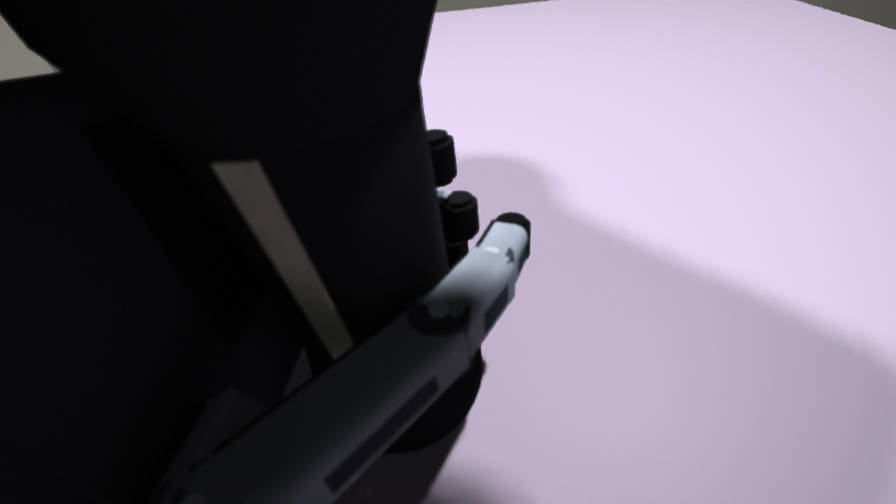

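Scene clock: 809.60 s of 11100.00 s.
left_arm: end_effector_position=(+0.3684, +0.1552, +0.1611) hand_measured=(-1.000, +0.178, +0.312, +0.276, +0.118, -1.000) hand_load_n=(+0.0, +6.0, +8.5, +6.0, +14.0, -5.0) hand_stopped_by=(target, target, target, target, force, target) hand_force_limit=1.00 hand_speed=-0.50 end_effector_quat_wxyz=(-0.288, +0.623, +0.659, -0.307) end_effector_velocity=(+0.000, -0.000, +0.000) end_effector_angular_velocity=(-0.001, +0.000, -0.016) | right_arm: end_effector_position=(+0.3752, +0.2048, +0.0320) hand_measured=(-0.596, -0.534, -0.482, -0.332, +0.092, -1.000) hand_load_n=(+5.5, +5.5, +8.0, +8.5, +12.5, +5.0) hand_stopped_by=(force, force, force, force, force, target) hand_force_limit=0.60 hand_speed=-0.85 end_effector_quat_wxyz=(-0.506, +0.480, +0.584, +0.416) end_effector_velocity=(+0.000, -0.000, +0.000) end_effector_angular_velocity=(+0.000, -0.001, -0.000)
Joint positions: left_arm=[ 0.7   -0.837  1.286  1.773  2.194 -0.652] | right_arm=[-0.675 -0.735  1.435 -0.45   0.613  1.364]
Joint velocities: left_arm=[-0.002  0.004 -0.006  0.01  -0.008  0.015] | right_arm=[-0.     0.     0.    -0.001  0.    -0.001]
Motor temperatures (°C, as the motors report them): left_arm=[25 27 25 37 35 36] | right_arm=[26 29 30 37 36 33]
Wrist force (N, on the end effector, along its own x y z axes, offset not removed): left_arm=[6.1 -4.4 5.3] | right_arm=[-2.1 9.6 -5.2]
Wrist torque (N m, same axes, about the end effector's origin, offset not removed): left_arm=[1.02 -0.10 -0.49] | right_arm=[0.29 0.98 0.54]
Hand target (left_arm): +0.368, +0.155, +0.161; -0.288, +0.624, +0.659, -0.306
Hand target (right_arm): +0.375, +0.205, +0.032; +0.506, -0.480, -0.584, -0.416
Off the commanded pose (left_arm): 0.000 m, 0 deg.
Off the commanded pose (right_arm): 0.000 m, 0 deg.
move: done
camera_calibration (this result's frames):
cam_left_wrist: T_world_to_cam=[[0.690574, -0.0631255, -0.720502, -0.134069], [0.394822, -0.801757, 0.448667, -0.0967471], [-0.605989, -0.594308, -0.528749, 0.533546], [0, 0, 0, 1]] pos_world=[0.454106, 0.23106, 0.228922]
cam_right_wrist: T_world_to_cam=[[0.979059, 0.162175, -0.123052, -0.398706], [0.0223071, -0.686283, -0.726993, 0.155225], [-0.202349, 0.709024, -0.675529, 0.0842449], [0, 0, 0, 1]] pos_world=[0.403942, 0.111457, 0.120696]

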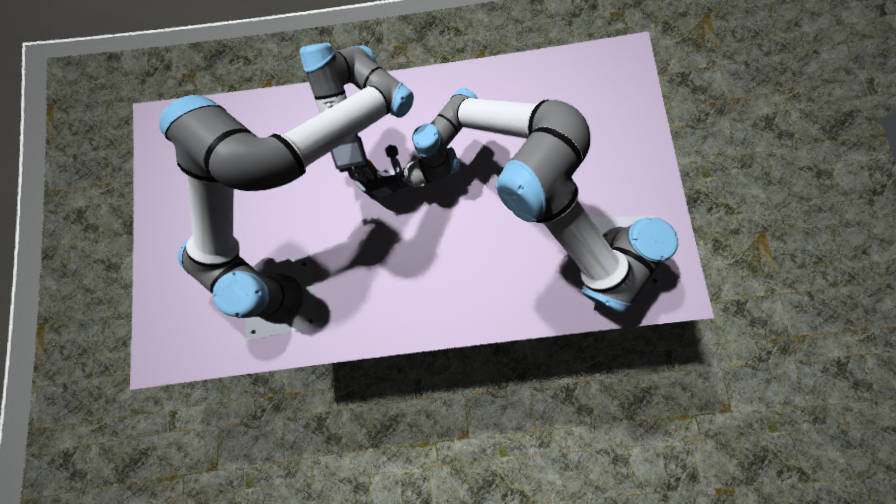

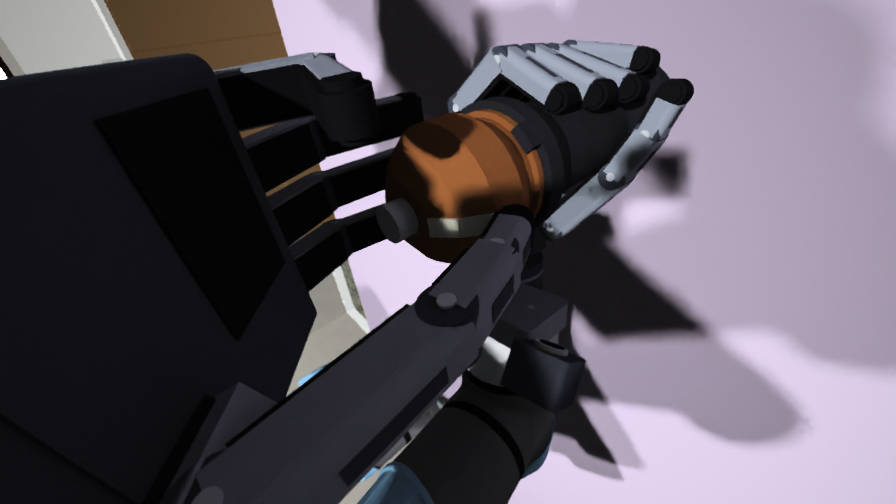

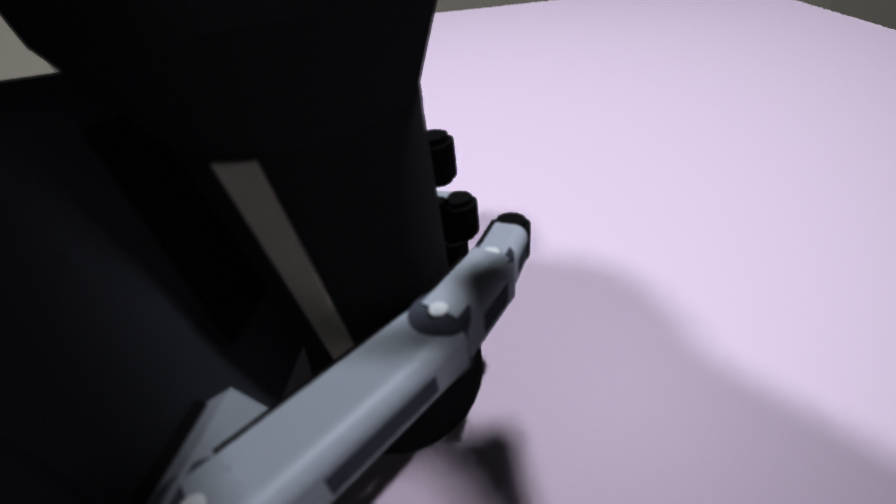

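Scene clock: 810.43 s of 11100.00 s.
left_arm: end_effector_position=(+0.3683, +0.1552, +0.1758) hand_measured=(-1.000, +0.500, +0.600, +0.600, +0.700, -1.000) hand_load_n=(+0.0, +0.0, +0.0, +0.0, +0.0, +0.0) hand_stopped_by=(target, target, target, target, target, target) hand_force_limit=1.00 hand_speed=1.00 end_effector_quat_wxyz=(-0.288, +0.623, +0.659, -0.307) end_effector_velocity=(-0.000, -0.000, +0.002) end_effector_angular_velocity=(-0.001, -0.000, -0.001) | right_arm: end_effector_position=(+0.3752, +0.2048, +0.0320) hand_measured=(-0.596, -0.534, -0.482, -0.332, +0.092, -1.000) hand_load_n=(+6.0, +6.5, +8.5, +8.5, +12.5, +4.0) hand_stopped_by=(force, force, force, force, force, target) hand_force_limit=0.60 hand_speed=-0.85 end_effector_quat_wxyz=(-0.506, +0.480, +0.584, +0.416) end_effector_velocity=(+0.000, -0.000, -0.000) end_effector_angular_velocity=(+0.000, -0.002, +0.001)
Joint positions: left_arm=[ 0.7   -0.853  1.272  1.802  2.194 -0.652] | right_arm=[-0.675 -0.735  1.435 -0.45   0.613  1.364]
Joint velocities: left_arm=[-0.001 -0.002 -0.002  0.004 -0.     0.001] | right_arm=[-0.     0.    -0.     0.    -0.    -0.002]
Motor temperatures (°C, as the motors report them): left_arm=[25 27 25 37 35 36] | right_arm=[26 29 30 37 36 33]
Wrist force (N, on the end effector, along its own x y z axes, offset not removed): left_arm=[-0.5 0.4 0.2] | right_arm=[-4.5 2.0 -0.2]
Wrist torque (N m, same axes, about the end effector's origin, offset not removed): left_arm=[0.26 0.01 -0.15] | right_arm=[0.34 0.68 -0.11]
Hand target (left_arm): +0.368, +0.155, +0.176; -0.288, +0.623, +0.659, -0.307
Hand target (right_arm): +0.375, +0.205, +0.032; +0.506, -0.480, -0.584, -0.416
Off the commanded pose (left_arm): 0.000 m, 0 deg.
Off the commanded pose (right_arm): 0.000 m, 0 deg.
move: done
camera_calibration (this result's frames):
cam_left_wrist: T_world_to_cam=[[0.690568, -0.0631854, -0.720502, -0.123404], [0.394754, -0.80179, 0.448667, -0.103293], [-0.606041, -0.594256, -0.528748, 0.541308], [0, 0, 0, 1]] pos_world=[0.454048, 0.231059, 0.243647]
cam_right_wrist: T_world_to_cam=[[0.979059, 0.162175, -0.123053, -0.398706], [0.0223069, -0.686283, -0.726993, 0.155225], [-0.202349, 0.709024, -0.675529, 0.084245], [0, 0, 0, 1]] pos_world=[0.403941, 0.111457, 0.120696]

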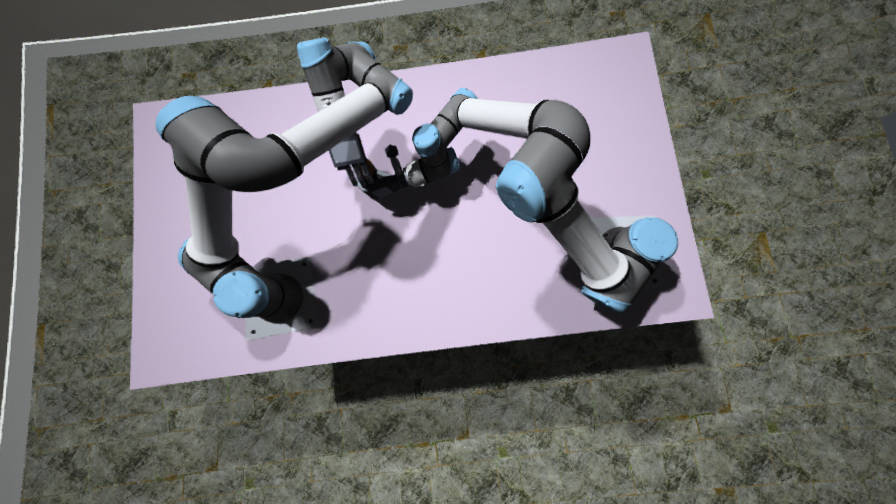

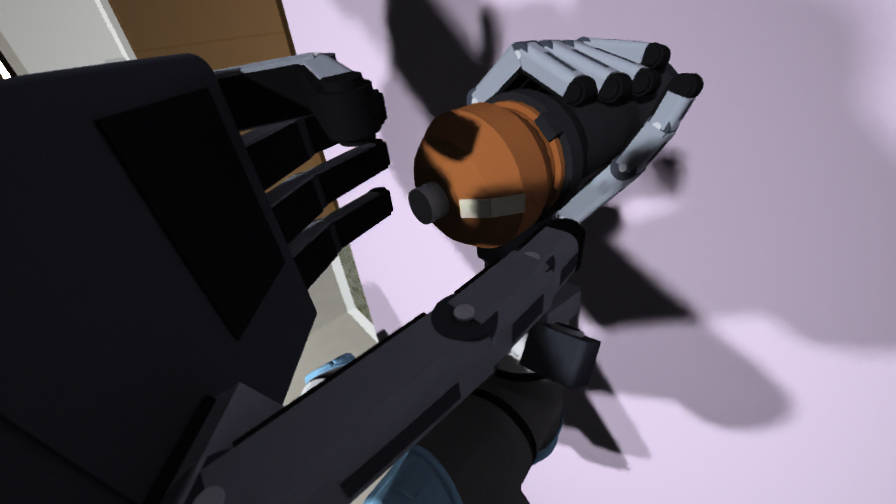

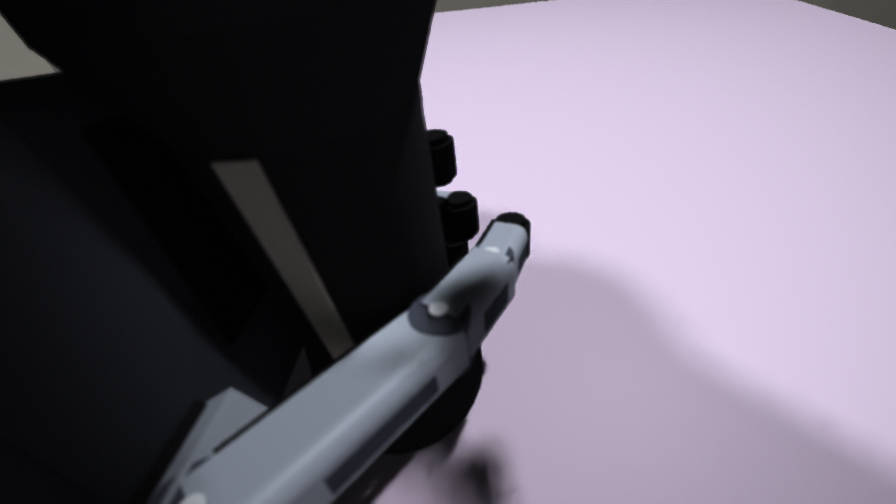

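Region (390, 80, 610, 270) of cam_left_wrist's 896x504 image, scaled by 2.291, with more detail than that image has; it fills the top 435 rows of this view, and the rest is white.

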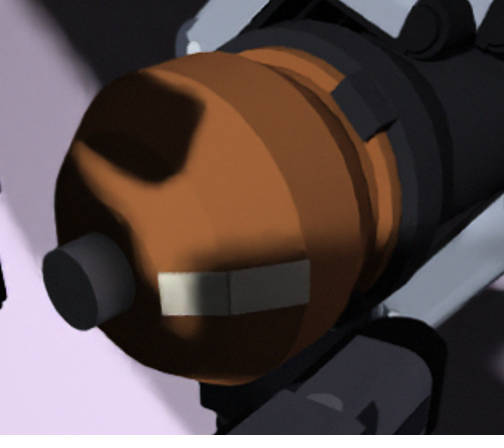

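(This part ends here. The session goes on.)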